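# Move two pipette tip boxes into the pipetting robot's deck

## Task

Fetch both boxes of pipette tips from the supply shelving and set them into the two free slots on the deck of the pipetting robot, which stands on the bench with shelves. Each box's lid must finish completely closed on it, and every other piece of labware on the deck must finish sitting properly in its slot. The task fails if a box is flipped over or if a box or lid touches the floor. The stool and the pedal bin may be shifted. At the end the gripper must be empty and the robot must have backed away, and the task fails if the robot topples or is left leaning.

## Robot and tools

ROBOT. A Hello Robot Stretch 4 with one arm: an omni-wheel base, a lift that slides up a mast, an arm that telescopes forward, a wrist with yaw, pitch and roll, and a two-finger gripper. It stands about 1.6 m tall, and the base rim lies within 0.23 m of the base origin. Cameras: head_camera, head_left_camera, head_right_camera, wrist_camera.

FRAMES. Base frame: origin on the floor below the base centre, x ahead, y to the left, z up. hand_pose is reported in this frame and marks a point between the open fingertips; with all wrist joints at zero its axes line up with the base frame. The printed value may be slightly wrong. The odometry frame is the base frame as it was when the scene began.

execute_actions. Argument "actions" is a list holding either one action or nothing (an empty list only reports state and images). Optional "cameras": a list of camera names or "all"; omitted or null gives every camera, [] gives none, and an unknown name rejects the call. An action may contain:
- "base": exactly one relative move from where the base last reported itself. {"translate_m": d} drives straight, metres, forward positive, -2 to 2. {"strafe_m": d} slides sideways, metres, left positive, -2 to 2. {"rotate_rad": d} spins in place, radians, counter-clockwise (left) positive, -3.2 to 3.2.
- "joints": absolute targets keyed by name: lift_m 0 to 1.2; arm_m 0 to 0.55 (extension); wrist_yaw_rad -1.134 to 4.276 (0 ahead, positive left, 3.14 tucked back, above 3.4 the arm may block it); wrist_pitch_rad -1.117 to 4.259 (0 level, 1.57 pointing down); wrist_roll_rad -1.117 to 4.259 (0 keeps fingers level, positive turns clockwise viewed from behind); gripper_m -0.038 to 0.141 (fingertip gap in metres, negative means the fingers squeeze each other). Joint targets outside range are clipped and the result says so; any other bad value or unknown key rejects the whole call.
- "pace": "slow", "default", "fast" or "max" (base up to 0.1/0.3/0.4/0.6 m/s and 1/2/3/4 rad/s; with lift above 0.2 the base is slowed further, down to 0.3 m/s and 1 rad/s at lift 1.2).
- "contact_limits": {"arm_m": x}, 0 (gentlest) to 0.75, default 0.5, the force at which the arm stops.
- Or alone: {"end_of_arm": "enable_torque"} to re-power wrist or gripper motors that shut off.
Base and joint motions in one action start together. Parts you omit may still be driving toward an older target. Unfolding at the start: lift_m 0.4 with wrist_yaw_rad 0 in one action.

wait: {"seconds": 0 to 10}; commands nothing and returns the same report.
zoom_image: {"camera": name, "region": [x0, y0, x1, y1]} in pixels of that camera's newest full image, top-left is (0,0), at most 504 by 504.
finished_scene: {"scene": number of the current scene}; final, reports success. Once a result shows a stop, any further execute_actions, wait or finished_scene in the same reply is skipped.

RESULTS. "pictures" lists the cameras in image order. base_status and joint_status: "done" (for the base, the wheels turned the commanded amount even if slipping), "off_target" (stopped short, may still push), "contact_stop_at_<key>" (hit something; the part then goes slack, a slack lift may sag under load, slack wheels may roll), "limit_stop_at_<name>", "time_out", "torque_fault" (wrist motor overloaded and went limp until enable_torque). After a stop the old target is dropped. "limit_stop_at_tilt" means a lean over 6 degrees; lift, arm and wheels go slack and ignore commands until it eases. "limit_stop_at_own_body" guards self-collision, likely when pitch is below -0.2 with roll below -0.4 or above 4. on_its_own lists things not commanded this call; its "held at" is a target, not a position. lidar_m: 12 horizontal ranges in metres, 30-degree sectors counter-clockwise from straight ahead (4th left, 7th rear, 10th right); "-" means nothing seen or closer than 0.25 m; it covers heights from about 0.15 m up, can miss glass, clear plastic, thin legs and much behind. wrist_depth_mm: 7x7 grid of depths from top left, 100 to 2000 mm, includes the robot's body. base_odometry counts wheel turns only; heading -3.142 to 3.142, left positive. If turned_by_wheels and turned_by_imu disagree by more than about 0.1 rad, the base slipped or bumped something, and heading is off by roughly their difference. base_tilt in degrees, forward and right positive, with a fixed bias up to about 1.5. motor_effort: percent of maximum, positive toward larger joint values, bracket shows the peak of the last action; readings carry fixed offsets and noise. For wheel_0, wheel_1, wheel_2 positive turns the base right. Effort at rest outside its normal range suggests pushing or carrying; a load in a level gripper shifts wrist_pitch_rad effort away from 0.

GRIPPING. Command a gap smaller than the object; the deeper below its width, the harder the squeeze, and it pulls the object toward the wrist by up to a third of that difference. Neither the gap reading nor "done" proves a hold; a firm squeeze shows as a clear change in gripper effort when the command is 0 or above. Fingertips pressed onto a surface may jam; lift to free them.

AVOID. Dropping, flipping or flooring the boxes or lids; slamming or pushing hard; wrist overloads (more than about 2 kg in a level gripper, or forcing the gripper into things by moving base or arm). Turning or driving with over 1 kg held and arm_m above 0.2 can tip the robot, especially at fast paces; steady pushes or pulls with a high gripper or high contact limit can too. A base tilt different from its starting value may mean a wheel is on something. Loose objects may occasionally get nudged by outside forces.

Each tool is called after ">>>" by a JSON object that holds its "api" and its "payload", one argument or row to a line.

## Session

>>> {"api": "execute_actions", "payload": {
  "actions": []
}}

Scene clock: 0.00 s.
base_odometry: x=+0.000 y=+0.000 heading=+0.000 (m, m, rad; odometry frame)
turned_by_wheels: +0.000 (rad since the last result)
turned_by_imu: +0.000 (rad since the last result)
base_tilt: forward=+0.0 right=-0.3 (deg)
lidar_m: 0.92 0.92 1.04 1.69 1.63 1.95 1.83 1.68 2.14 1.78 1.79 1.09
base_status: not commanded
joint_positions: lift_m=+0.275 arm_m=-0.002 wrist_yaw_rad=+3.111 wrist_pitch_rad=-0.005 wrist_roll_rad=+0.017 gripper_m=+0.057
joint_status: not commanded
motor_effort: lift_m=+20 arm_m=-1 wrist_yaw_rad=+1 wrist_pitch_rad=-4 wrist_roll_rad=-1 gripper_m=-5 wheel_0=+0 wheel_1=+0 wheel_2=+0 (%)
hand_pose: x=-0.1163 y=+0.0962 z=+0.4550 quat_wxyz=(+0.015, +0.002, +0.009, +1.000) (m; base frame)
wrist_depth_mm: - 142 - - - - - / - 122 146 - - - - / - 114 140 - - - - / - 125 167 - - - - / 140 158 - - - - - / 220 1708 1708 1863 202 1661 1618 / 216 1229 1078 1160 1138 991 1138
pictures: head_camera, head_left_camera, head_right_camera, wrist_camera
Images, in order (width x height): head_camera 420x560, head_left_camera 420x672, head_right_camera 420x672, wrist_camera 616x392.

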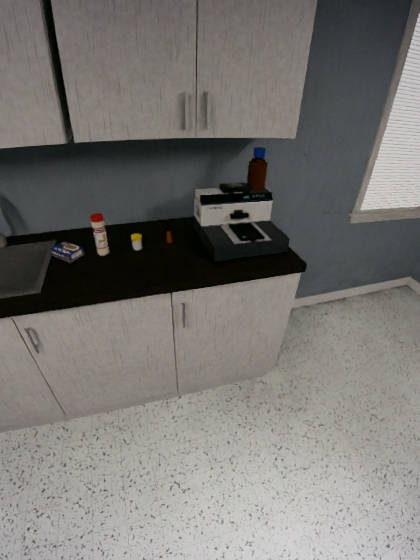

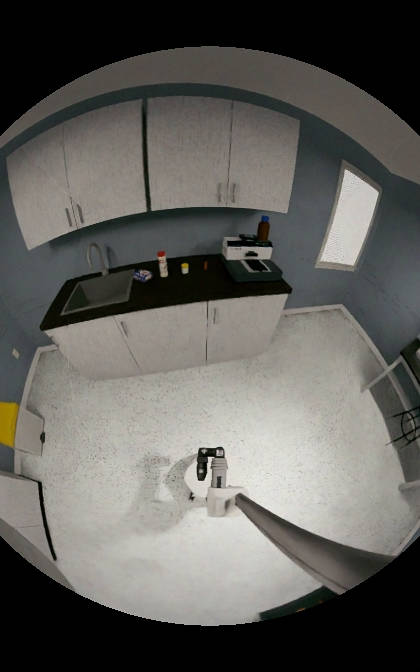

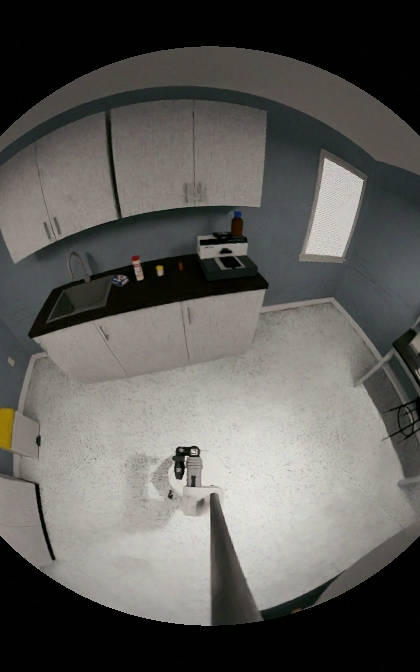

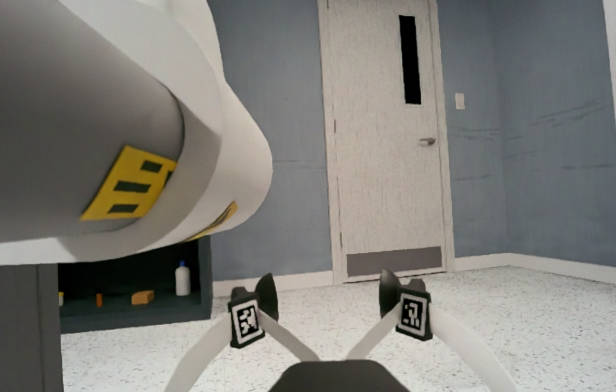

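>>> {"api": "execute_actions", "payload": {
  "actions": [
    {"base":{"rotate_rad":-2.88},"joints":{"lift_m":0.4,"wrist_yaw_rad":0,"wrist_roll_rad":0,"gripper_m":0.11},"pace":"fast"}
  ],
  "cameras": []
}}

>>> {"api": "execute_actions", "payload": {
  "actions": [
    {"base":{"translate_m":0.75},"pace":"fast"}
  ]
}}

Scene clock: 4.73 s.
base_odometry: x=+0.000 y=+0.000 heading=-2.880 (m, m, rad; odometry frame)
turned_by_wheels: -2.880 (rad since the last result)
turned_by_imu: -2.868 (rad since the last result)
base_tilt: forward=+0.1 right=-0.2 (deg)
lidar_m: 1.67 1.77 1.88 1.77 2.22 0.96 0.89 0.97 1.37 1.66 1.72 2.22
base_status: done
joint_positions: lift_m=+0.400 arm_m=-0.001 wrist_yaw_rad=+0.000 wrist_pitch_rad=-0.005 wrist_roll_rad=+0.000 gripper_m=+0.110
joint_status: all done
motor_effort: lift_m=+22(24) arm_m=-1(1) wrist_yaw_rad=+1(3) wrist_pitch_rad=-5(5) wrist_roll_rad=-2(1) gripper_m=-2(2) wheel_0=+0(8) wheel_1=+1(12) wheel_2=-1(4) (%)
hand_pose: x=+0.4579 y=-0.0873 z=+0.5794 quat_wxyz=(+1.000, +0.000, -0.002, +0.000) (m; base frame)
wrist_depth_mm: - 1661 1708 1921 1983 1921 1863 / - 1863 1921 1983 1983 1921 1863 / - 1708 1983 1921 1921 1863 1921 / - 1808 1983 1921 1983 1863 1863 / - 1708 1983 1921 1983 1863 1863 / - 1708 213 1863 1921 1756 1863 / 1618 1499 1366 723 1366 1308 1464
pictures: none
No camera images: the call's "cameras" was empty. Leave "cameras" out to get every camera's image.

Scene clock: 7.97 s.
base_odometry: x=-0.724 y=-0.194 heading=-2.880 (m, m, rad; odometry frame)
turned_by_wheels: +0.000 (rad since the last result)
turned_by_imu: -0.001 (rad since the last result)
base_tilt: forward=+0.1 right=-0.2 (deg)
lidar_m: 0.91 0.96 1.89 1.77 1.87 1.76 1.67 1.73 1.73 1.64 2.00 1.44
base_status: done
joint_positions: lift_m=+0.400 arm_m=-0.001 wrist_yaw_rad=+0.000 wrist_pitch_rad=-0.005 wrist_roll_rad=+0.000 gripper_m=+0.110
joint_status: not commanded
motor_effort: lift_m=+22(22) arm_m=-1(1) wrist_yaw_rad=+1(0) wrist_pitch_rad=-5(5) wrist_roll_rad=-2(2) gripper_m=-3(1) wheel_0=+0(6) wheel_1=+2(6) wheel_2=+0(10) (%)
hand_pose: x=+0.4579 y=-0.0874 z=+0.5794 quat_wxyz=(+1.000, +0.000, -0.002, +0.000) (m; base frame)
wrist_depth_mm: 1138 1205 1182 1205 1182 1182 1138 / 891 931 976 1182 1182 1182 1138 / 1205 1205 1182 1182 1160 1182 1118 / 1205 1182 1205 1182 1205 1160 1138 / 917 854 854 1182 1182 1160 1138 / 1205 1182 213 1182 1182 1160 1118 / 1205 1182 1138 433 1160 1138 1138
pictures: head_camera, head_left_camera, head_right_camera, wrist_camera
Images, in order (width x height): head_camera 420x560, head_left_camera 420x672, head_right_camera 420x672, wrist_camera 616x392.

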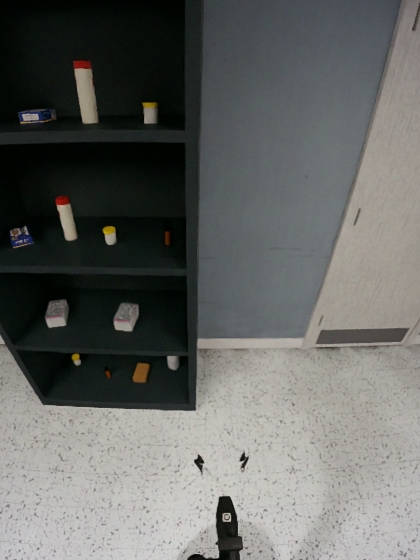

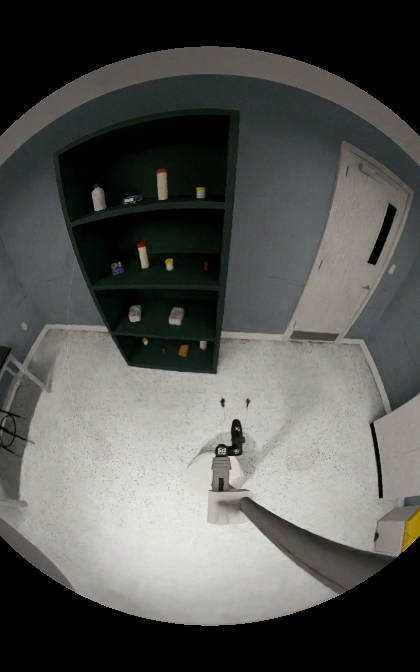

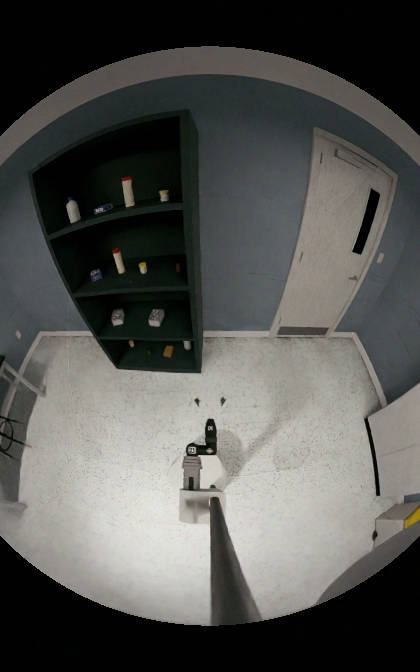

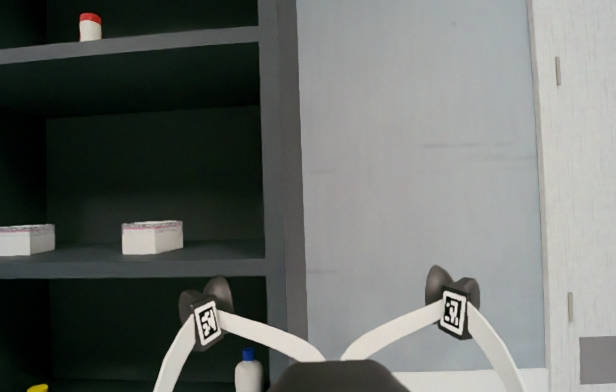

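>>> {"api": "execute_actions", "payload": {
  "actions": [
    {"base":{"rotate_rad":-0.05}}
  ],
  "cameras": []
}}

>>> {"api": "execute_actions", "payload": {
  "actions": [
    {"base":{"strafe_m":0.49},"joints":{"lift_m":0.45,"wrist_pitch_rad":0.2,"wrist_yaw_rad":-0.12,"arm_m":0.2},"pace":"fast"}
  ],
  "cameras": []
}}

>>> {"api": "execute_actions", "payload": {
  "actions": [
    {"base":{"translate_m":0.2}}
  ],
  "cameras": ["head_camera","wrist_camera"]
}}

Scene clock: 13.70 s.
base_odometry: x=-0.724 y=-0.194 heading=-2.930 (m, m, rad; odometry frame)
turned_by_wheels: -0.050 (rad since the last result)
turned_by_imu: -0.050 (rad since the last result)
base_tilt: forward=+0.1 right=-0.2 (deg)
lidar_m: 0.91 0.96 1.28 1.79 1.85 1.76 1.69 1.72 1.74 1.63 1.99 1.47
base_status: done
joint_positions: lift_m=+0.400 arm_m=-0.001 wrist_yaw_rad=+0.000 wrist_pitch_rad=-0.005 wrist_roll_rad=+0.000 gripper_m=+0.110
joint_status: not commanded
motor_effort: lift_m=+22(21) arm_m=-1(1) wrist_yaw_rad=+1(2) wrist_pitch_rad=-5(5) wrist_roll_rad=-2(2) gripper_m=+0(1) wheel_0=+1(4) wheel_1=+1(5) wheel_2=+0(2) (%)
hand_pose: x=+0.4579 y=-0.0874 z=+0.5794 quat_wxyz=(+1.000, +0.000, -0.002, +0.000) (m; base frame)
wrist_depth_mm: 946 1182 768 1205 1229 1205 1182 / 891 931 891 1205 1205 1229 1182 / 1205 1182 1182 1205 1205 1205 1160 / 1182 1205 1182 1229 1182 1182 1182 / 946 831 715 1205 1182 1205 1160 / 1160 1182 213 1182 1182 1138 1160 / 1182 1160 960 462 1182 1160 1160
pictures: none
No camera images: the call's "cameras" was empty. Leave "cameras" out to get every camera's image.

Scene clock: 16.17 s.
base_odometry: x=-0.621 y=-0.673 heading=-2.930 (m, m, rad; odometry frame)
turned_by_wheels: +0.000 (rad since the last result)
turned_by_imu: +0.002 (rad since the last result)
base_tilt: forward=+0.1 right=-0.2 (deg)
lidar_m: 0.86 0.90 1.40 1.29 1.35 2.44 1.71 1.77 2.37 2.12 2.04 0.92
base_status: done
joint_positions: lift_m=+0.450 arm_m=+0.199 wrist_yaw_rad=-0.120 wrist_pitch_rad=+0.202 wrist_roll_rad=+0.000 gripper_m=+0.110
joint_status: all done
motor_effort: lift_m=+22(25) arm_m=+5(5) wrist_yaw_rad=+1(4) wrist_pitch_rad=-5(5) wrist_roll_rad=-2(2) gripper_m=-1(1) wheel_0=+1(13) wheel_1=-1(11) wheel_2=-1(1) (%)
hand_pose: x=+0.6402 y=-0.1206 z=+0.5702 quat_wxyz=(+0.993, +0.006, +0.101, -0.060) (m; base frame)
wrist_depth_mm: 831 842 878 891 904 549 991 / 842 878 904 931 917 559 1025 / 831 904 904 946 946 569 1078 / 627 715 768 634 707 549 1098 / 492 539 521 976 854 591 1118 / 788 976 213 1025 866 564 1160 / 778 960 904 512 831 647 1042
pictures: none
No camera images: the call's "cameras" was empty. Leave "cameras" out to get every camera's image.

Scene clock: 18.23 s.
base_odometry: x=-0.817 y=-0.715 heading=-2.930 (m, m, rad; odometry frame)
turned_by_wheels: +0.000 (rad since the last result)
turned_by_imu: +0.000 (rad since the last result)
base_tilt: forward=+0.1 right=-0.2 (deg)
lidar_m: 0.67 0.70 1.64 1.31 1.34 2.70 1.91 1.97 2.23 2.13 1.70 0.75
base_status: done
joint_positions: lift_m=+0.450 arm_m=+0.199 wrist_yaw_rad=-0.120 wrist_pitch_rad=+0.202 wrist_roll_rad=+0.000 gripper_m=+0.110
joint_status: not commanded
motor_effort: lift_m=+22(22) arm_m=+5(5) wrist_yaw_rad=-1(1) wrist_pitch_rad=-4(4) wrist_roll_rad=-2(2) gripper_m=-1(1) wheel_0=+0(4) wheel_1=+2(6) wheel_2=+2(11) (%)
hand_pose: x=+0.6402 y=-0.1206 z=+0.5702 quat_wxyz=(+0.993, +0.006, +0.101, -0.060) (m; base frame)
wrist_depth_mm: 661 668 691 715 715 544 399 / 683 691 707 723 750 549 402 / 691 715 732 750 759 559 410 / 707 723 732 554 707 535 415 / 436 436 424 410 397 384 373 / 301 309 213 322 325 334 404 / 768 788 809 496 798 591 424
pictures: head_camera, wrist_camera
Images, in order (width x height): head_camera 420x560, wrist_camera 616x392.

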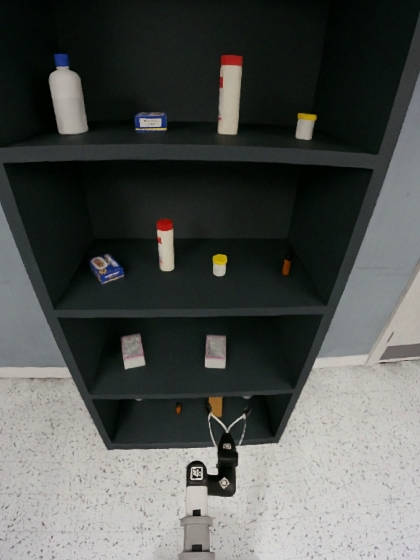

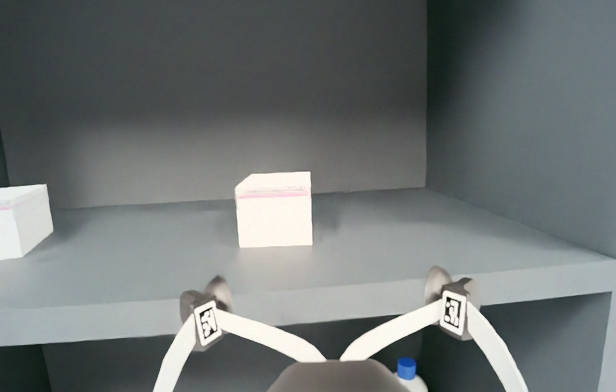

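>>> {"api": "execute_actions", "payload": {
  "actions": [
    {"base":{"strafe_m":0.025},"joints":{"arm_m":0.37},"contact_limits":{"arm_m":0.2}}
  ],
  "cameras": ["wrist_camera"]
}}

Scene clock: 22.50 s.
base_odometry: x=-0.812 y=-0.740 heading=-2.929 (m, m, rad; odometry frame)
turned_by_wheels: +0.000 (rad since the last result)
turned_by_imu: +0.000 (rad since the last result)
base_tilt: forward=+0.1 right=-0.2 (deg)
lidar_m: 0.68 0.72 1.61 1.27 1.34 2.67 1.90 1.98 2.29 2.17 1.72 0.73
base_status: done
joint_positions: lift_m=+0.450 arm_m=+0.369 wrist_yaw_rad=-0.120 wrist_pitch_rad=+0.202 wrist_roll_rad=+0.000 gripper_m=+0.110
joint_status: all done
motor_effort: lift_m=+22(22) arm_m=+5(5) wrist_yaw_rad=-2(1) wrist_pitch_rad=-5(5) wrist_roll_rad=-2(2) gripper_m=-1(1) wheel_0=+2(7) wheel_1=-1(9) wheel_2=+1(1) (%)
contact_limits: arm_m 0.2
hand_pose: x=+0.8102 y=-0.1206 z=+0.5702 quat_wxyz=(+0.993, +0.006, +0.101, -0.060) (m; base frame)
wrist_depth_mm: 512 525 535 549 559 564 424 / 525 535 549 559 574 585 427 / 539 549 564 580 591 591 433 / 549 564 574 585 603 569 442 / 442 433 418 264 392 384 373 / 296 291 213 266 267 236 263 / 226 219 207 181 204 198 211
pictures: wrist_camera
Images, in order (width x height): wrist_camera 616x392.

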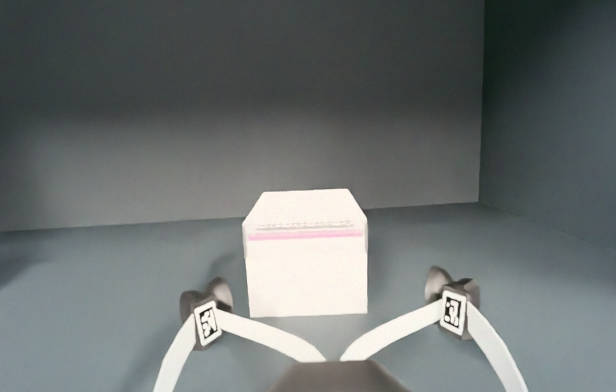

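>>> {"api": "execute_actions", "payload": {
  "actions": [
    {"base":{"strafe_m":0.005},"joints":{"lift_m":0.437}}
  ],
  "cameras": []
}}

>>> {"api": "execute_actions", "payload": {
  "actions": [
    {"joints":{"arm_m":0.449},"contact_limits":{"arm_m":0.2}}
  ],
  "cameras": ["wrist_camera"]
}}

Scene clock: 25.57 s.
base_odometry: x=-0.811 y=-0.745 heading=-2.929 (m, m, rad; odometry frame)
turned_by_wheels: +0.000 (rad since the last result)
turned_by_imu: +0.000 (rad since the last result)
base_tilt: forward=+0.1 right=-0.2 (deg)
lidar_m: 0.68 0.70 1.60 1.28 1.34 2.69 1.91 1.98 2.29 2.15 1.68 0.75
base_status: done
joint_positions: lift_m=+0.437 arm_m=+0.369 wrist_yaw_rad=-0.120 wrist_pitch_rad=+0.202 wrist_roll_rad=+0.000 gripper_m=+0.110
joint_status: all done
motor_effort: lift_m=+17(21) arm_m=+5(5) wrist_yaw_rad=+2(2) wrist_pitch_rad=-4(4) wrist_roll_rad=-2(2) gripper_m=+0(0) wheel_0=+1(4) wheel_1=-1(7) wheel_2=+1(2) (%)
hand_pose: x=+0.8102 y=-0.1206 z=+0.5576 quat_wxyz=(+0.993, +0.006, +0.101, -0.060) (m; base frame)
wrist_depth_mm: 512 521 535 544 554 564 427 / 521 535 544 559 574 580 436 / 539 554 559 574 591 591 439 / 554 559 580 320 597 544 445 / 404 394 379 263 332 347 340 / 267 266 213 255 248 216 239 / 206 199 188 171 185 180 188
pictures: none
No camera images: the call's "cameras" was empty. Leave "cameras" out to get every camera's image.

Scene clock: 26.73 s.
base_odometry: x=-0.811 y=-0.745 heading=-2.929 (m, m, rad; odometry frame)
turned_by_wheels: +0.000 (rad since the last result)
turned_by_imu: +0.000 (rad since the last result)
base_tilt: forward=+0.1 right=-0.2 (deg)
lidar_m: 0.67 0.72 1.64 1.29 1.32 2.67 1.91 1.99 2.28 2.17 1.70 0.72
base_status: not commanded
joint_positions: lift_m=+0.437 arm_m=+0.448 wrist_yaw_rad=-0.120 wrist_pitch_rad=+0.202 wrist_roll_rad=+0.000 gripper_m=+0.110
joint_status: all done
motor_effort: lift_m=+17(17) arm_m=+5(6) wrist_yaw_rad=+2(4) wrist_pitch_rad=-4(4) wrist_roll_rad=-1(2) gripper_m=+0(1) wheel_0=+0(1) wheel_1=-1(1) wheel_2=+1(1) (%)
contact_limits: arm_m 0.2
hand_pose: x=+0.8892 y=-0.1206 z=+0.5576 quat_wxyz=(+0.993, +0.006, +0.101, -0.060) (m; base frame)
wrist_depth_mm: 442 452 462 473 484 496 430 / 452 466 473 488 496 508 433 / 462 473 484 496 508 521 439 / 477 488 500 500 521 530 445 / 399 394 382 188 209 349 340 / 267 264 190 185 185 215 238 / 206 199 188 171 185 180 188
pictures: wrist_camera
Images, in order (width x height): wrist_camera 616x392.

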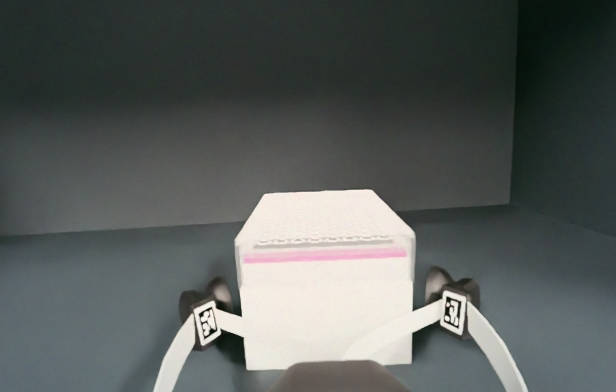

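>>> {"api": "execute_actions", "payload": {
  "actions": [
    {"joints":{"gripper_m":0.05}}
  ],
  "cameras": []
}}

>>> {"api": "execute_actions", "payload": {
  "actions": [
    {"joints":{"lift_m":0.465}}
  ],
  "cameras": ["wrist_camera"]
}}

>>> {"api": "execute_actions", "payload": {
  "actions": [
    {"base":{"translate_m":-1.1},"joints":{"arm_m":0},"pace":"fast"}
  ],
  "cameras": []
}}

>>> {"api": "execute_actions", "payload": {
  "actions": [
    {"base":{"rotate_rad":1.565},"joints":{"lift_m":0.74,"wrist_yaw_rad":0}}
  ],
  "cameras": ["head_camera","wrist_camera"]
}}

Scene clock: 32.97 s.
base_odometry: x=-0.811 y=-0.745 heading=-2.929 (m, m, rad; odometry frame)
turned_by_wheels: +0.000 (rad since the last result)
turned_by_imu: -0.001 (rad since the last result)
base_tilt: forward=+0.1 right=-0.1 (deg)
lidar_m: 0.68 0.69 1.61 1.28 1.31 2.67 1.89 1.98 2.31 2.15 1.74 0.75
base_status: not commanded
joint_positions: lift_m=+0.437 arm_m=+0.448 wrist_yaw_rad=-0.120 wrist_pitch_rad=+0.203 wrist_roll_rad=+0.000 gripper_m=+0.051
joint_status: all done
motor_effort: lift_m=+17(17) arm_m=+5(5) wrist_yaw_rad=+0(0) wrist_pitch_rad=-7(7) wrist_roll_rad=-2(2) gripper_m=-22(24) wheel_0=+1(1) wheel_1=-1(1) wheel_2=+1(0) (%)
hand_pose: x=+0.8892 y=-0.1205 z=+0.5573 quat_wxyz=(+0.993, +0.006, +0.101, -0.059) (m; base frame)
wrist_depth_mm: 442 455 462 473 484 492 427 / 452 462 473 484 496 508 433 / 466 477 488 496 508 521 439 / 477 488 500 504 521 530 445 / 397 387 377 180 180 343 334 / 265 262 186 174 174 227 236 / 204 188 180 177 177 176 186
pictures: none
No camera images: the call's "cameras" was empty. Leave "cameras" out to get every camera's image.

Scene clock: 33.87 s.
base_odometry: x=-0.811 y=-0.745 heading=-2.929 (m, m, rad; odometry frame)
turned_by_wheels: +0.000 (rad since the last result)
turned_by_imu: +0.000 (rad since the last result)
base_tilt: forward=+0.1 right=-0.2 (deg)
lidar_m: 0.70 0.72 1.63 1.27 1.36 2.67 1.93 1.97 2.29 2.17 1.75 0.72
base_status: not commanded
joint_positions: lift_m=+0.465 arm_m=+0.448 wrist_yaw_rad=-0.120 wrist_pitch_rad=+0.204 wrist_roll_rad=+0.000 gripper_m=+0.051
joint_status: all done
motor_effort: lift_m=+23(24) arm_m=+5(5) wrist_yaw_rad=+0(1) wrist_pitch_rad=-9(8) wrist_roll_rad=-2(2) gripper_m=-21(22) wheel_0=+1(0) wheel_1=-1(1) wheel_2=+0(1) (%)
hand_pose: x=+0.8891 y=-0.1205 z=+0.5846 quat_wxyz=(+0.993, +0.006, +0.101, -0.060) (m; base frame)
wrist_depth_mm: 442 449 459 473 484 496 427 / 452 459 473 484 496 504 433 / 462 473 484 500 508 521 439 / 477 488 496 504 517 535 445 / 480 477 459 181 180 424 407 / 324 322 187 174 174 278 289 / 250 230 218 177 179 216 231
pictures: wrist_camera
Images, in order (width x height): wrist_camera 616x392.

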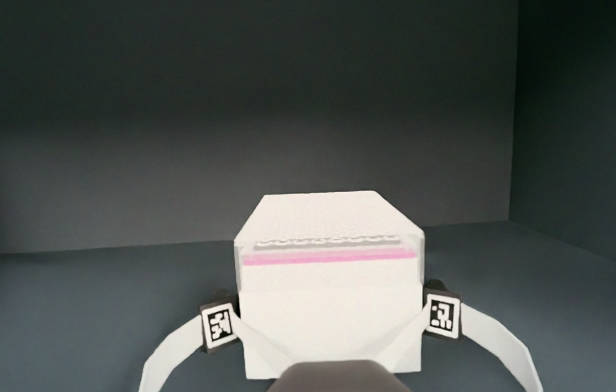

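Scene clock: 37.97 s.
base_odometry: x=+0.265 y=-0.513 heading=-2.929 (m, m, rad; odometry frame)
turned_by_wheels: +0.000 (rad since the last result)
turned_by_imu: -0.001 (rad since the last result)
base_tilt: forward=+0.1 right=-0.2 (deg)
lidar_m: 1.81 2.33 1.30 1.21 2.11 1.53 0.77 0.84 1.08 2.21 2.30 2.40
base_status: done
joint_positions: lift_m=+0.465 arm_m=+0.001 wrist_yaw_rad=-0.120 wrist_pitch_rad=+0.204 wrist_roll_rad=+0.000 gripper_m=+0.051
joint_status: all done
motor_effort: lift_m=+23(24) arm_m=-5(5) wrist_yaw_rad=+0(0) wrist_pitch_rad=-9(10) wrist_roll_rad=-2(2) gripper_m=-22(22) wheel_0=+0(5) wheel_1=-1(7) wheel_2=-1(12) (%)
hand_pose: x=+0.4417 y=-0.1206 z=+0.5846 quat_wxyz=(+0.993, +0.006, +0.102, -0.060) (m; base frame)
wrist_depth_mm: 1863 1863 1921 1983 - - - / 1921 1863 1983 - - - - / 1921 1921 1921 - - - - / 1921 1983 - - - - - / 1983 - 1756 180 180 1921 1921 / 1537 1464 187 174 174 1281 1308 / 1118 1060 991 177 179 1008 1042
pictures: none
No camera images: the call's "cameras" was empty. Leave "cameras" out to get every camera's image.

Scene clock: 40.17 s.
base_odometry: x=+0.265 y=-0.513 heading=-1.365 (m, m, rad; odometry frame)
turned_by_wheels: +1.565 (rad since the last result)
turned_by_imu: +1.557 (rad since the last result)
base_tilt: forward=+0.1 right=-0.2 (deg)
lidar_m: 1.21 2.09 1.50 0.80 0.81 1.12 2.23 2.24 2.43 1.81 2.36 1.31
base_status: done
joint_positions: lift_m=+0.740 arm_m=+0.001 wrist_yaw_rad=+0.000 wrist_pitch_rad=+0.204 wrist_roll_rad=+0.000 gripper_m=+0.051
joint_status: all done
motor_effort: lift_m=+24(25) arm_m=-5(5) wrist_yaw_rad=+1(9) wrist_pitch_rad=-9(10) wrist_roll_rad=-2(2) gripper_m=-22(21) wheel_0=-1(6) wheel_1=-1(7) wheel_2=+0(4) (%)
hand_pose: x=+0.4542 y=-0.0874 z=+0.8596 quat_wxyz=(+0.995, +0.000, +0.102, +0.000) (m; base frame)
wrist_depth_mm: 1708 1708 1708 1708 1708 1708 1756 / 1756 1708 1756 1281 1756 1756 1756 / 1863 1808 1863 1808 1708 1708 1863 / 1921 1921 1863 1078 1098 1078 1078 / 1921 1921 1921 180 180 1430 1921 / 1983 1983 186 174 175 1464 1863 / 1618 1499 1430 177 179 1397 1464
pictures: head_camera, wrist_camera
Images, in order (width x height): head_camera 420x560, wrist_camera 616x392.

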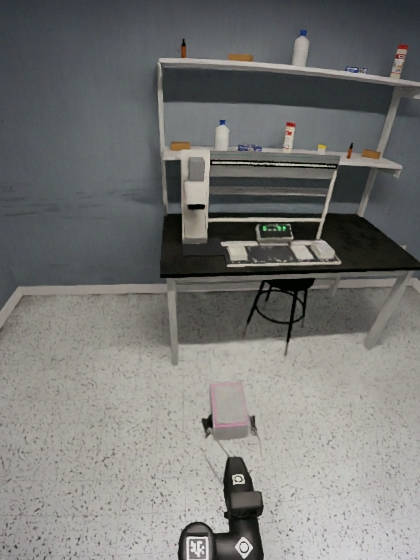

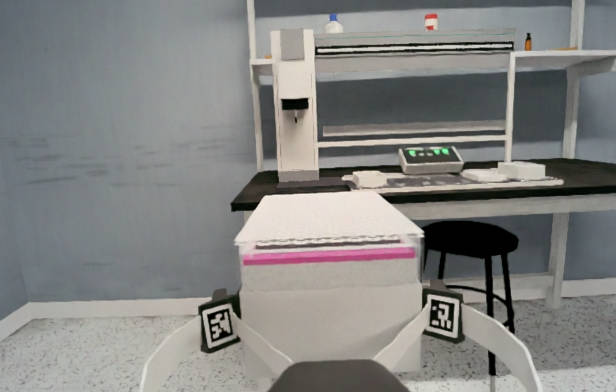

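>>> {"api": "execute_actions", "payload": {
  "actions": [
    {"base":{"strafe_m":-0.26},"pace":"fast"}
  ],
  "cameras": []
}}

>>> {"api": "execute_actions", "payload": {
  "actions": [
    {"base":{"translate_m":0.62},"joints":{"arm_m":0.1,"lift_m":0.725},"pace":"fast"}
  ],
  "cameras": ["head_camera","wrist_camera"]
}}

>>> {"api": "zoom_image", "payload": {
  "camera": "head_camera",
  "region": [150, 290, 350, 420]
}}

Scene clock: 45.53 s.
base_odometry: x=+0.010 y=-0.566 heading=-1.365 (m, m, rad; odometry frame)
turned_by_wheels: +0.000 (rad since the last result)
turned_by_imu: -0.002 (rad since the last result)
base_tilt: forward=+0.1 right=-0.2 (deg)
lidar_m: 1.23 1.28 1.79 1.03 1.09 1.48 2.20 2.27 1.63 1.52 1.60 1.29
base_status: done
joint_positions: lift_m=+0.740 arm_m=+0.001 wrist_yaw_rad=+0.000 wrist_pitch_rad=+0.204 wrist_roll_rad=+0.000 gripper_m=+0.051
joint_status: not commanded
motor_effort: lift_m=+22(23) arm_m=-5(5) wrist_yaw_rad=+1(3) wrist_pitch_rad=-9(9) wrist_roll_rad=-1(2) gripper_m=-22(20) wheel_0=+1(7) wheel_1=+1(11) wheel_2=+0(2) (%)
hand_pose: x=+0.4542 y=-0.0874 z=+0.8597 quat_wxyz=(+0.995, +0.000, +0.102, +0.000) (m; base frame)
wrist_depth_mm: 1708 1756 1708 1661 1708 1756 1756 / 1756 1756 1281 1808 1808 1808 1808 / 1863 1808 1863 1808 1808 1808 1808 / 1863 1863 1160 1078 1098 1118 1118 / 1921 1921 1921 180 180 1921 1921 / 1983 1983 187 174 174 1756 1808 / 1661 1499 1397 177 179 1397 1397
pictures: none
No camera images: the call's "cameras" was empty. Leave "cameras" out to get every camera's image.

Scene clock: 48.53 s.
base_odometry: x=+0.137 y=-1.173 heading=-1.364 (m, m, rad; odometry frame)
turned_by_wheels: +0.000 (rad since the last result)
turned_by_imu: -0.001 (rad since the last result)
base_tilt: forward=+0.1 right=-0.2 (deg)
lidar_m: 0.60 0.63 1.76 1.71 1.18 1.50 2.83 2.90 1.60 1.54 0.97 0.62
base_status: done
joint_positions: lift_m=+0.725 arm_m=+0.099 wrist_yaw_rad=+0.000 wrist_pitch_rad=+0.204 wrist_roll_rad=+0.000 gripper_m=+0.051
joint_status: all done
motor_effort: lift_m=+19(20) arm_m=+4(5) wrist_yaw_rad=+1(3) wrist_pitch_rad=-10(10) wrist_roll_rad=-2(2) gripper_m=-21(23) wheel_0=-1(3) wheel_1=+0(6) wheel_2=+1(13) (%)
hand_pose: x=+0.5526 y=-0.0874 z=+0.8450 quat_wxyz=(+0.995, +0.000, +0.102, +0.000) (m; base frame)
wrist_depth_mm: 449 564 931 960 1008 1042 1060 / 473 569 1078 1098 1098 1078 1098 / 831 585 1098 1118 1098 1008 1118 / 1118 591 1042 640 591 866 788 / 574 544 504 180 180 469 424 / 397 389 187 175 174 340 349 / 332 334 382 177 179 387 392
pictures: head_camera, wrist_camera
Images, in order (width x height): head_camera 420x560, wrist_camera 616x392.

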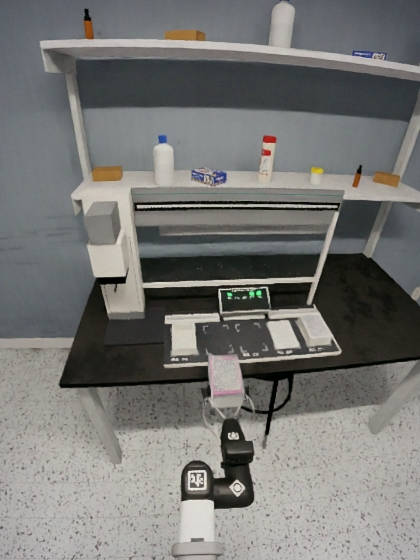

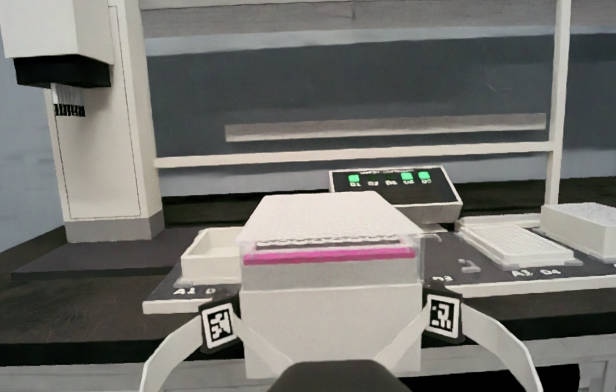

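Region (150, 290, 350, 420) of head_camera's 420x560 image, scaled by 2.520, with more detail than that image has; it fills the top 328 rows of this view, and the rest is white.

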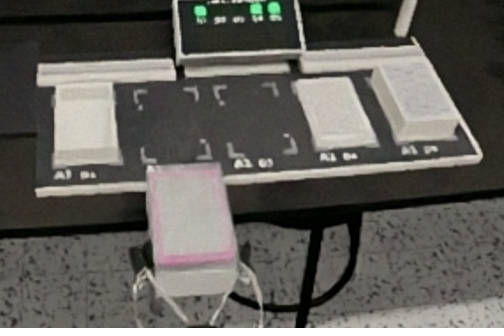

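>>> {"api": "execute_actions", "payload": {
  "actions": [
    {"joints":{"arm_m":0.29,"lift_m":0.705,"wrist_yaw_rad":0.025},"contact_limits":{"arm_m":0.2}}
  ],
  "cameras": ["head_camera","wrist_camera"]
}}

>>> {"api": "zoom_image", "payload": {
  "camera": "head_camera",
  "region": [160, 300, 280, 390]
}}

Scene clock: 52.87 s.
base_odometry: x=+0.137 y=-1.173 heading=-1.365 (m, m, rad; odometry frame)
turned_by_wheels: +0.000 (rad since the last result)
turned_by_imu: -0.001 (rad since the last result)
base_tilt: forward=+0.2 right=-0.2 (deg)
lidar_m: 0.62 0.63 1.76 1.71 1.17 1.49 2.82 2.89 1.63 1.53 0.99 0.66
base_status: not commanded
joint_positions: lift_m=+0.705 arm_m=+0.289 wrist_yaw_rad=+0.025 wrist_pitch_rad=+0.204 wrist_roll_rad=+0.000 gripper_m=+0.051
joint_status: all done
motor_effort: lift_m=+18(17) arm_m=+5(5) wrist_yaw_rad=+1(5) wrist_pitch_rad=-9(9) wrist_roll_rad=-2(2) gripper_m=-23(22) wheel_0=-1(1) wheel_1=+1(0) wheel_2=+1(1) (%)
contact_limits: arm_m 0.2
hand_pose: x=+0.7447 y=-0.0803 z=+0.8250 quat_wxyz=(+0.995, -0.001, +0.102, +0.012) (m; base frame)
wrist_depth_mm: 377 891 878 866 866 866 878 / 382 904 904 904 904 891 891 / 392 917 917 820 917 904 904 / 402 931 960 854 415 407 768 / 410 462 496 180 180 387 394 / 325 290 187 174 174 276 287 / 257 223 217 177 179 215 231
pictures: head_camera, wrist_camera
Images, in order (width x height): head_camera 420x560, wrist_camera 616x392.

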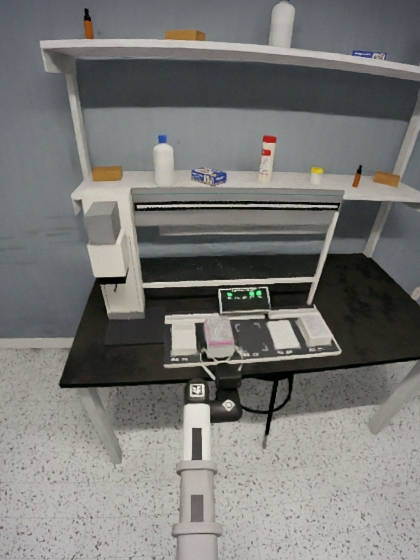

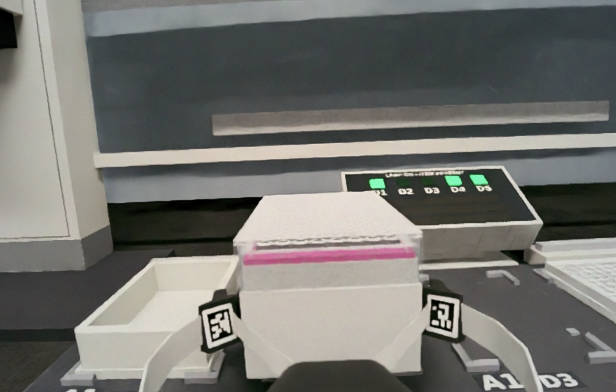

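Region (160, 300, 280, 390) of head_camera's 420x560 image, scaled by 4.200, with more detail than that image has; it fills the top 378 rows of this view, and the rest is white.

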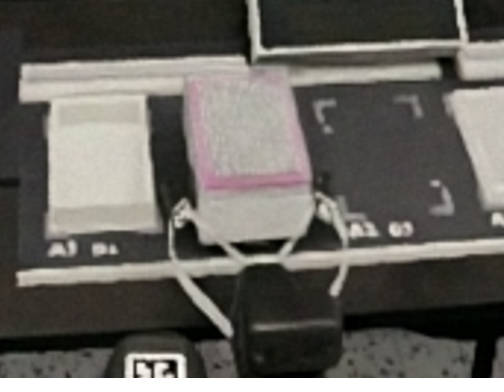

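>>> {"api": "execute_actions", "payload": {
  "actions": [
    {"base":{"strafe_m":0.003},"joints":{"arm_m":0.329,"lift_m":0.693,"wrist_yaw_rad":0.015},"contact_limits":{"arm_m":0.2}}
  ],
  "cameras": ["head_camera","wrist_camera"]
}}

>>> {"api": "zoom_image", "payload": {
  "camera": "head_camera",
  "region": [170, 300, 270, 380]
}}

Scene clock: 58.27 s.
base_odometry: x=+0.140 y=-1.173 heading=-1.365 (m, m, rad; odometry frame)
turned_by_wheels: +0.000 (rad since the last result)
turned_by_imu: -0.001 (rad since the last result)
base_tilt: forward=+0.0 right=-0.3 (deg)
lidar_m: 0.60 0.63 1.80 1.72 1.17 1.50 2.82 2.91 1.61 1.52 0.98 0.68
base_status: done
joint_positions: lift_m=+0.693 arm_m=+0.328 wrist_yaw_rad=+0.015 wrist_pitch_rad=+0.204 wrist_roll_rad=+0.000 gripper_m=+0.051
joint_status: all done
motor_effort: lift_m=+18(17) arm_m=+5(5) wrist_yaw_rad=+2(5) wrist_pitch_rad=-9(10) wrist_roll_rad=-2(2) gripper_m=-23(23) wheel_0=-2(6) wheel_1=-2(6) wheel_2=+0(4) (%)
contact_limits: arm_m 0.2
hand_pose: x=+0.7829 y=-0.0831 z=+0.8130 quat_wxyz=(+0.995, -0.001, +0.102, +0.008) (m; base frame)
wrist_depth_mm: 375 842 842 842 831 831 831 / 377 854 866 854 854 854 842 / 375 891 788 878 878 778 878 / 373 904 891 798 370 364 683 / 375 469 455 180 180 351 355 / 298 267 187 174 174 253 265 / 183 182 193 177 179 198 213
pictures: head_camera, wrist_camera
Images, in order (width x height): head_camera 420x560, wrist_camera 616x392.

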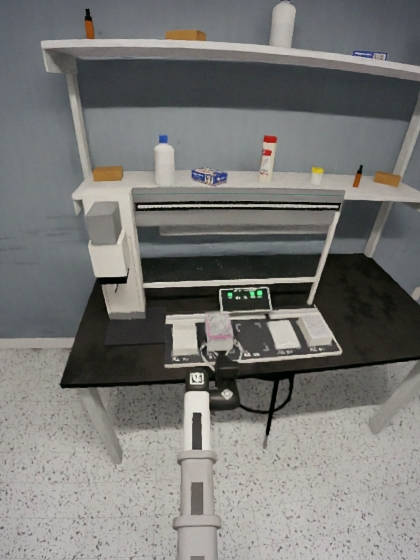

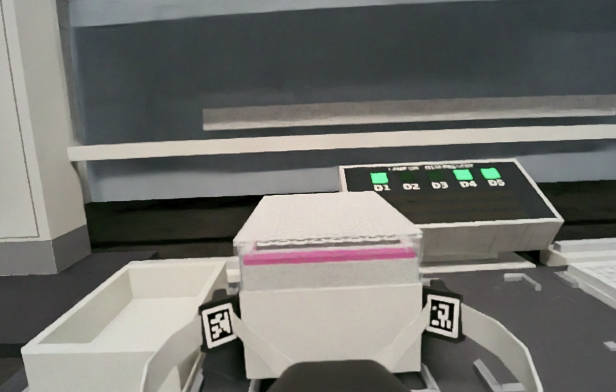

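Region (170, 300, 270, 380) of head_camera's 420x560 image, scaled by 5.040, with more detail than that image has; it fills the top 403 rows of this view, and the rest is white.

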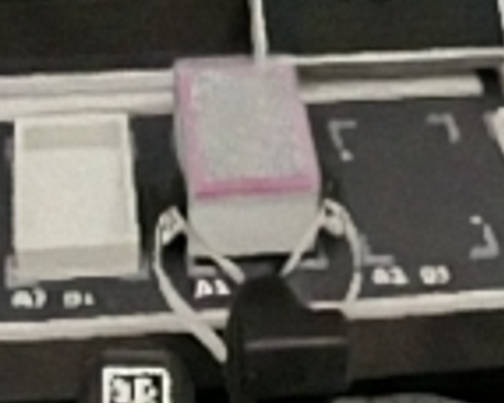

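>>> {"api": "execute_actions", "payload": {
  "actions": [
    {"joints":{"arm_m":0.332,"lift_m":0.688,"wrist_yaw_rad":0.0},"pace":"slow"}
  ],
  "cameras": ["wrist_camera"]
}}

>>> {"api": "execute_actions", "payload": {
  "actions": [
    {"joints":{"lift_m":0.679},"pace":"slow"}
  ],
  "cameras": ["wrist_camera"]
}}

Scene clock: 64.93 s.
base_odometry: x=+0.140 y=-1.173 heading=-1.365 (m, m, rad; odometry frame)
turned_by_wheels: +0.000 (rad since the last result)
turned_by_imu: -0.001 (rad since the last result)
base_tilt: forward=+0.1 right=-0.2 (deg)
lidar_m: 0.62 0.65 1.79 1.71 1.16 1.51 2.83 2.91 1.63 1.55 0.97 0.64
base_status: not commanded
joint_positions: lift_m=+0.688 arm_m=+0.331 wrist_yaw_rad=+0.000 wrist_pitch_rad=+0.204 wrist_roll_rad=+0.000 gripper_m=+0.051
joint_status: all done
motor_effort: lift_m=+18(18) arm_m=+5(5) wrist_yaw_rad=+2(2) wrist_pitch_rad=-9(9) wrist_roll_rad=-2(1) gripper_m=-22(23) wheel_0=-2(2) wheel_1=-2(2) wheel_2=+0(0) (%)
hand_pose: x=+0.7846 y=-0.0874 z=+0.8080 quat_wxyz=(+0.995, +0.000, +0.102, +0.000) (m; base frame)
wrist_depth_mm: 559 831 842 831 831 842 831 / 389 854 854 854 854 854 854 / 384 866 891 878 404 878 891 / 379 904 831 415 364 359 676 / 366 424 439 180 180 353 347 / 271 268 187 175 174 245 256 / 178 178 192 177 179 190 206
pictures: wrist_camera
Images, in order (width x height): wrist_camera 616x392.

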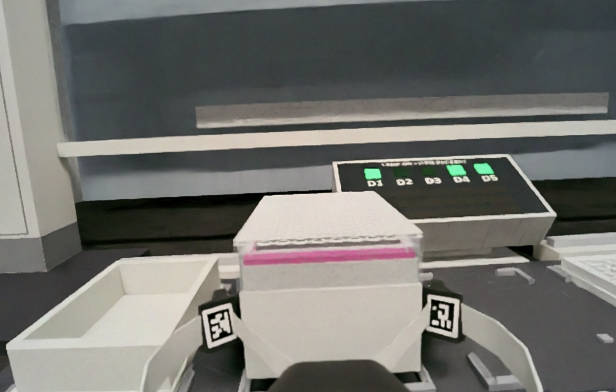

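Scene clock: 65.63 s.
base_odometry: x=+0.140 y=-1.173 heading=-1.365 (m, m, rad; odometry frame)
turned_by_wheels: +0.000 (rad since the last result)
turned_by_imu: +0.000 (rad since the last result)
base_tilt: forward=+0.1 right=-0.2 (deg)
lidar_m: 0.62 0.64 1.79 1.72 1.15 1.49 2.81 2.88 1.62 1.57 0.94 0.68
base_status: not commanded
joint_positions: lift_m=+0.679 arm_m=+0.331 wrist_yaw_rad=+0.000 wrist_pitch_rad=+0.202 wrist_roll_rad=+0.000 gripper_m=+0.051
joint_status: all done
motor_effort: lift_m=+17(17) arm_m=+5(5) wrist_yaw_rad=+1(0) wrist_pitch_rad=-3(10) wrist_roll_rad=-1(2) gripper_m=-21(22) wheel_0=-2(2) wheel_1=-2(2) wheel_2=+0(1) (%)
hand_pose: x=+0.7847 y=-0.0874 z=+0.7997 quat_wxyz=(+0.995, +0.000, +0.101, +0.000) (m; base frame)
wrist_depth_mm: 559 842 831 842 842 842 831 / 387 854 866 854 854 854 854 / 384 891 878 798 788 410 891 / 379 904 798 413 355 351 609 / 366 368 327 180 180 347 353 / 230 254 187 173 174 232 241 / 177 177 182 177 178 177 190
pictures: wrist_camera
Images, in order (width x height): wrist_camera 616x392.

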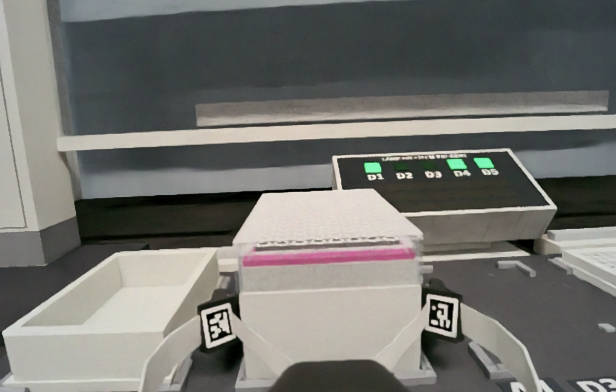

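Same as before: ease back, release.

>>> {"api": "execute_actions", "payload": {
  "actions": [
    {"joints":{"arm_m":0.328,"lift_m":0.677},"pace":"slow"}
  ],
  "cameras": ["wrist_camera"]
}}

>>> {"api": "execute_actions", "payload": {
  "actions": [
    {"joints":{"gripper_m":0.092,"arm_m":0.319},"pace":"slow"}
  ],
  "cameras": ["wrist_camera"]
}}

Scene clock: 69.40 s.
base_odometry: x=+0.140 y=-1.173 heading=-1.365 (m, m, rad; odometry frame)
turned_by_wheels: +0.000 (rad since the last result)
turned_by_imu: -0.001 (rad since the last result)
base_tilt: forward=+0.0 right=-0.2 (deg)
lidar_m: 0.62 0.63 1.76 1.71 1.18 1.47 2.84 2.86 1.61 1.52 0.98 0.67
base_status: not commanded
joint_positions: lift_m=+0.677 arm_m=+0.329 wrist_yaw_rad=+0.002 wrist_pitch_rad=+0.201 wrist_roll_rad=+0.000 gripper_m=+0.051
joint_status: all done
motor_effort: lift_m=+18(17) arm_m=-7(8) wrist_yaw_rad=-7(3) wrist_pitch_rad=-2(5) wrist_roll_rad=-1(2) gripper_m=-23(25) wheel_0=-2(2) wheel_1=-2(2) wheel_2=+0(1) (%)
hand_pose: x=+0.7831 y=-0.0869 z=+0.7978 quat_wxyz=(+0.995, +0.000, +0.100, +0.001) (m; base frame)
wrist_depth_mm: 564 820 842 831 842 831 842 / 387 854 854 854 854 854 854 / 384 878 891 891 788 407 891 / 379 831 798 413 351 349 603 / 366 294 320 178 182 351 342 / 224 254 187 174 175 229 238 / 178 179 180 177 178 177 187
pictures: wrist_camera
Images, in order (width x height): wrist_camera 616x392.

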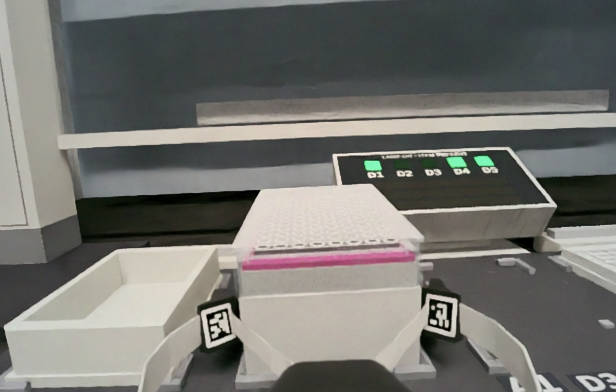

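Scene clock: 71.33 s.
base_odometry: x=+0.140 y=-1.173 heading=-1.365 (m, m, rad; odometry frame)
turned_by_wheels: +0.000 (rad since the last result)
turned_by_imu: +0.000 (rad since the last result)
base_tilt: forward=+0.1 right=-0.2 (deg)
lidar_m: 0.60 0.62 1.78 1.70 1.16 1.50 2.82 2.91 1.61 1.54 0.99 0.65
base_status: not commanded
joint_positions: lift_m=+0.677 arm_m=+0.320 wrist_yaw_rad=+0.000 wrist_pitch_rad=+0.201 wrist_roll_rad=+0.000 gripper_m=+0.092
joint_status: all done
motor_effort: lift_m=+18(18) arm_m=-5(8) wrist_yaw_rad=+2(7) wrist_pitch_rad=-1(8) wrist_roll_rad=-1(1) gripper_m=+0(25) wheel_0=-2(2) wheel_1=-2(2) wheel_2=+1(1) (%)
hand_pose: x=+0.7734 y=-0.0875 z=+0.7978 quat_wxyz=(+0.995, +0.000, +0.100, +0.000) (m; base frame)
wrist_depth_mm: 387 854 842 842 854 854 842 / 389 878 866 866 866 866 866 / 384 878 878 891 421 415 891 / 382 842 788 413 359 357 647 / 373 303 320 187 192 349 334 / 224 253 201 186 187 229 238 / 189 189 187 182 184 179 187
pictures: wrist_camera
Images, in order (width x height): wrist_camera 616x392.

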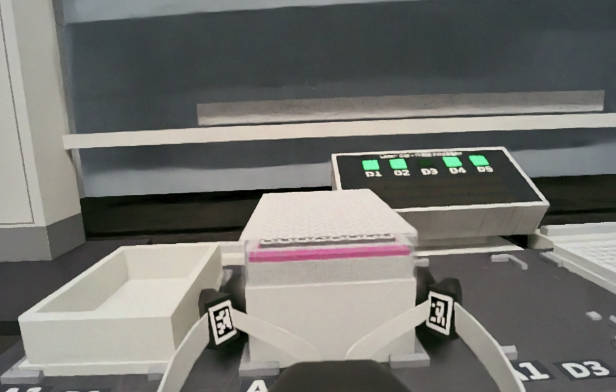

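>>> {"api": "execute_actions", "payload": {
  "actions": [
    {"base":{"translate_m":-0.35},"joints":{"arm_m":0},"pace":"fast"}
  ],
  "cameras": ["wrist_camera"]
}}

>>> {"api": "execute_actions", "payload": {
  "actions": [
    {"base":{"rotate_rad":-1.575},"joints":{"lift_m":0.44,"gripper_m":0.11,"wrist_yaw_rad":0.2},"pace":"fast"}
  ],
  "cameras": []
}}

>>> {"api": "execute_actions", "payload": {
  "actions": [
    {"base":{"translate_m":0.84},"joints":{"arm_m":0.28},"pace":"fast"}
  ],
  "cameras": ["head_camera","wrist_camera"]
}}

Scene clock: 77.40 s.
base_odometry: x=+0.069 y=-0.830 heading=-1.365 (m, m, rad; odometry frame)
turned_by_wheels: +0.000 (rad since the last result)
turned_by_imu: -0.001 (rad since the last result)
base_tilt: forward=+0.1 right=-0.2 (deg)
lidar_m: 0.95 1.01 1.78 1.07 1.09 1.47 2.47 2.54 1.64 1.53 2.04 1.03
base_status: done
joint_positions: lift_m=+0.677 arm_m=+0.001 wrist_yaw_rad=+0.000 wrist_pitch_rad=+0.202 wrist_roll_rad=+0.000 gripper_m=+0.092
joint_status: all done
motor_effort: lift_m=+18(18) arm_m=-4(5) wrist_yaw_rad=+1(1) wrist_pitch_rad=-4(6) wrist_roll_rad=-1(1) gripper_m=-2(2) wheel_0=+1(5) wheel_1=+0(7) wheel_2=-1(10) (%)
hand_pose: x=+0.4543 y=-0.0875 z=+0.7975 quat_wxyz=(+0.995, +0.000, +0.101, +0.000) (m; base frame)
wrist_depth_mm: 1499 1499 1008 1042 1025 1366 1366 / 1537 1499 1042 1537 1499 1537 1537 / 1576 1537 1042 1430 1499 1576 1576 / 1618 854 798 820 809 809 820 / 1618 1618 1618 1618 1098 1618 1661 / 1661 1661 216 1661 1308 1576 1708 / 1499 1336 1366 1138 1138 1281 1366
pictures: wrist_camera
Images, in order (width x height): wrist_camera 616x392.

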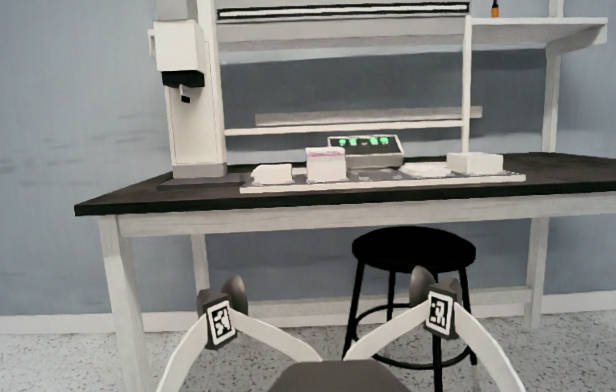

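Scene clock: 79.27 s.
base_odometry: x=+0.069 y=-0.830 heading=-2.940 (m, m, rad; odometry frame)
turned_by_wheels: -1.575 (rad since the last result)
turned_by_imu: -1.568 (rad since the last result)
base_tilt: forward=+0.1 right=-0.2 (deg)
lidar_m: 1.52 2.06 1.05 0.95 0.97 1.82 1.07 1.11 1.49 2.48 2.55 1.64
base_status: done
joint_positions: lift_m=+0.440 arm_m=+0.001 wrist_yaw_rad=+0.200 wrist_pitch_rad=+0.202 wrist_roll_rad=+0.000 gripper_m=+0.110
joint_status: all done
motor_effort: lift_m=+18(19) arm_m=-5(5) wrist_yaw_rad=+2(7) wrist_pitch_rad=-5(5) wrist_roll_rad=-1(1) gripper_m=+0(2) wheel_0=+0(3) wheel_1=+1(9) wheel_2=+0(5) (%)
hand_pose: x=+0.4660 y=-0.0296 z=+0.5605 quat_wxyz=(+0.990, -0.010, +0.100, +0.099) (m; base frame)
wrist_depth_mm: 1921 1863 1808 1661 1464 1366 1205 / - 1863 1921 1756 1661 1576 1366 / - - 1863 1808 1708 1576 1308 / - - 1921 1863 1756 1661 1366 / 1921 - 1921 1863 1661 1661 1366 / 1430 1430 213 1366 1336 1138 1205 / 1118 1078 1008 564 1008 976 1025
pictures: none
No camera images: the call's "cameras" was empty. Leave "cameras" out to get every camera's image.

Scene clock: 82.73 s.
base_odometry: x=-0.754 y=-0.999 heading=-2.940 (m, m, rad; odometry frame)
turned_by_wheels: +0.000 (rad since the last result)
turned_by_imu: -0.001 (rad since the last result)
base_tilt: forward=+0.0 right=-0.2 (deg)
lidar_m: 0.70 1.21 1.59 1.00 1.05 1.39 1.94 2.00 2.54 2.42 1.80 0.71
base_status: done
joint_positions: lift_m=+0.440 arm_m=+0.279 wrist_yaw_rad=+0.200 wrist_pitch_rad=+0.202 wrist_roll_rad=+0.000 gripper_m=+0.110
joint_status: all done
motor_effort: lift_m=+18(18) arm_m=+5(5) wrist_yaw_rad=+0(3) wrist_pitch_rad=-5(5) wrist_roll_rad=+0(0) gripper_m=+0(1) wheel_0=-2(5) wheel_1=+0(6) wheel_2=-1(16) (%)
hand_pose: x=+0.7445 y=-0.0295 z=+0.5605 quat_wxyz=(+0.990, -0.010, +0.100, +0.099) (m; base frame)
wrist_depth_mm: 229 307 473 609 585 554 535 / 230 309 477 634 597 574 554 / 231 309 473 647 615 585 564 / 234 309 473 394 615 591 574 / 238 309 384 334 338 355 347 / 245 270 214 262 253 220 243 / 251 236 222 186 198 191 191
pictures: head_camera, wrist_camera
Images, in order (width x height): head_camera 420x560, wrist_camera 616x392.

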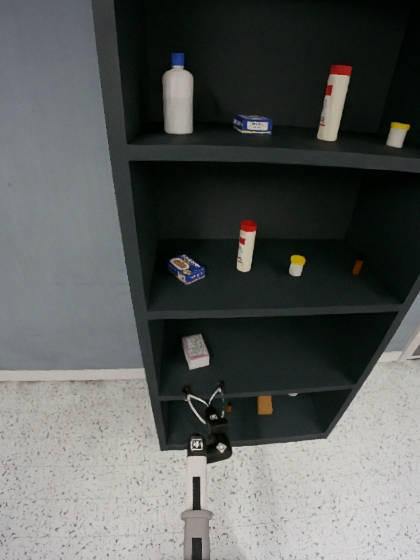

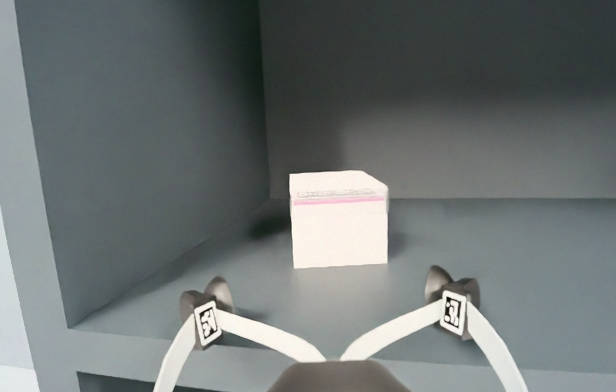

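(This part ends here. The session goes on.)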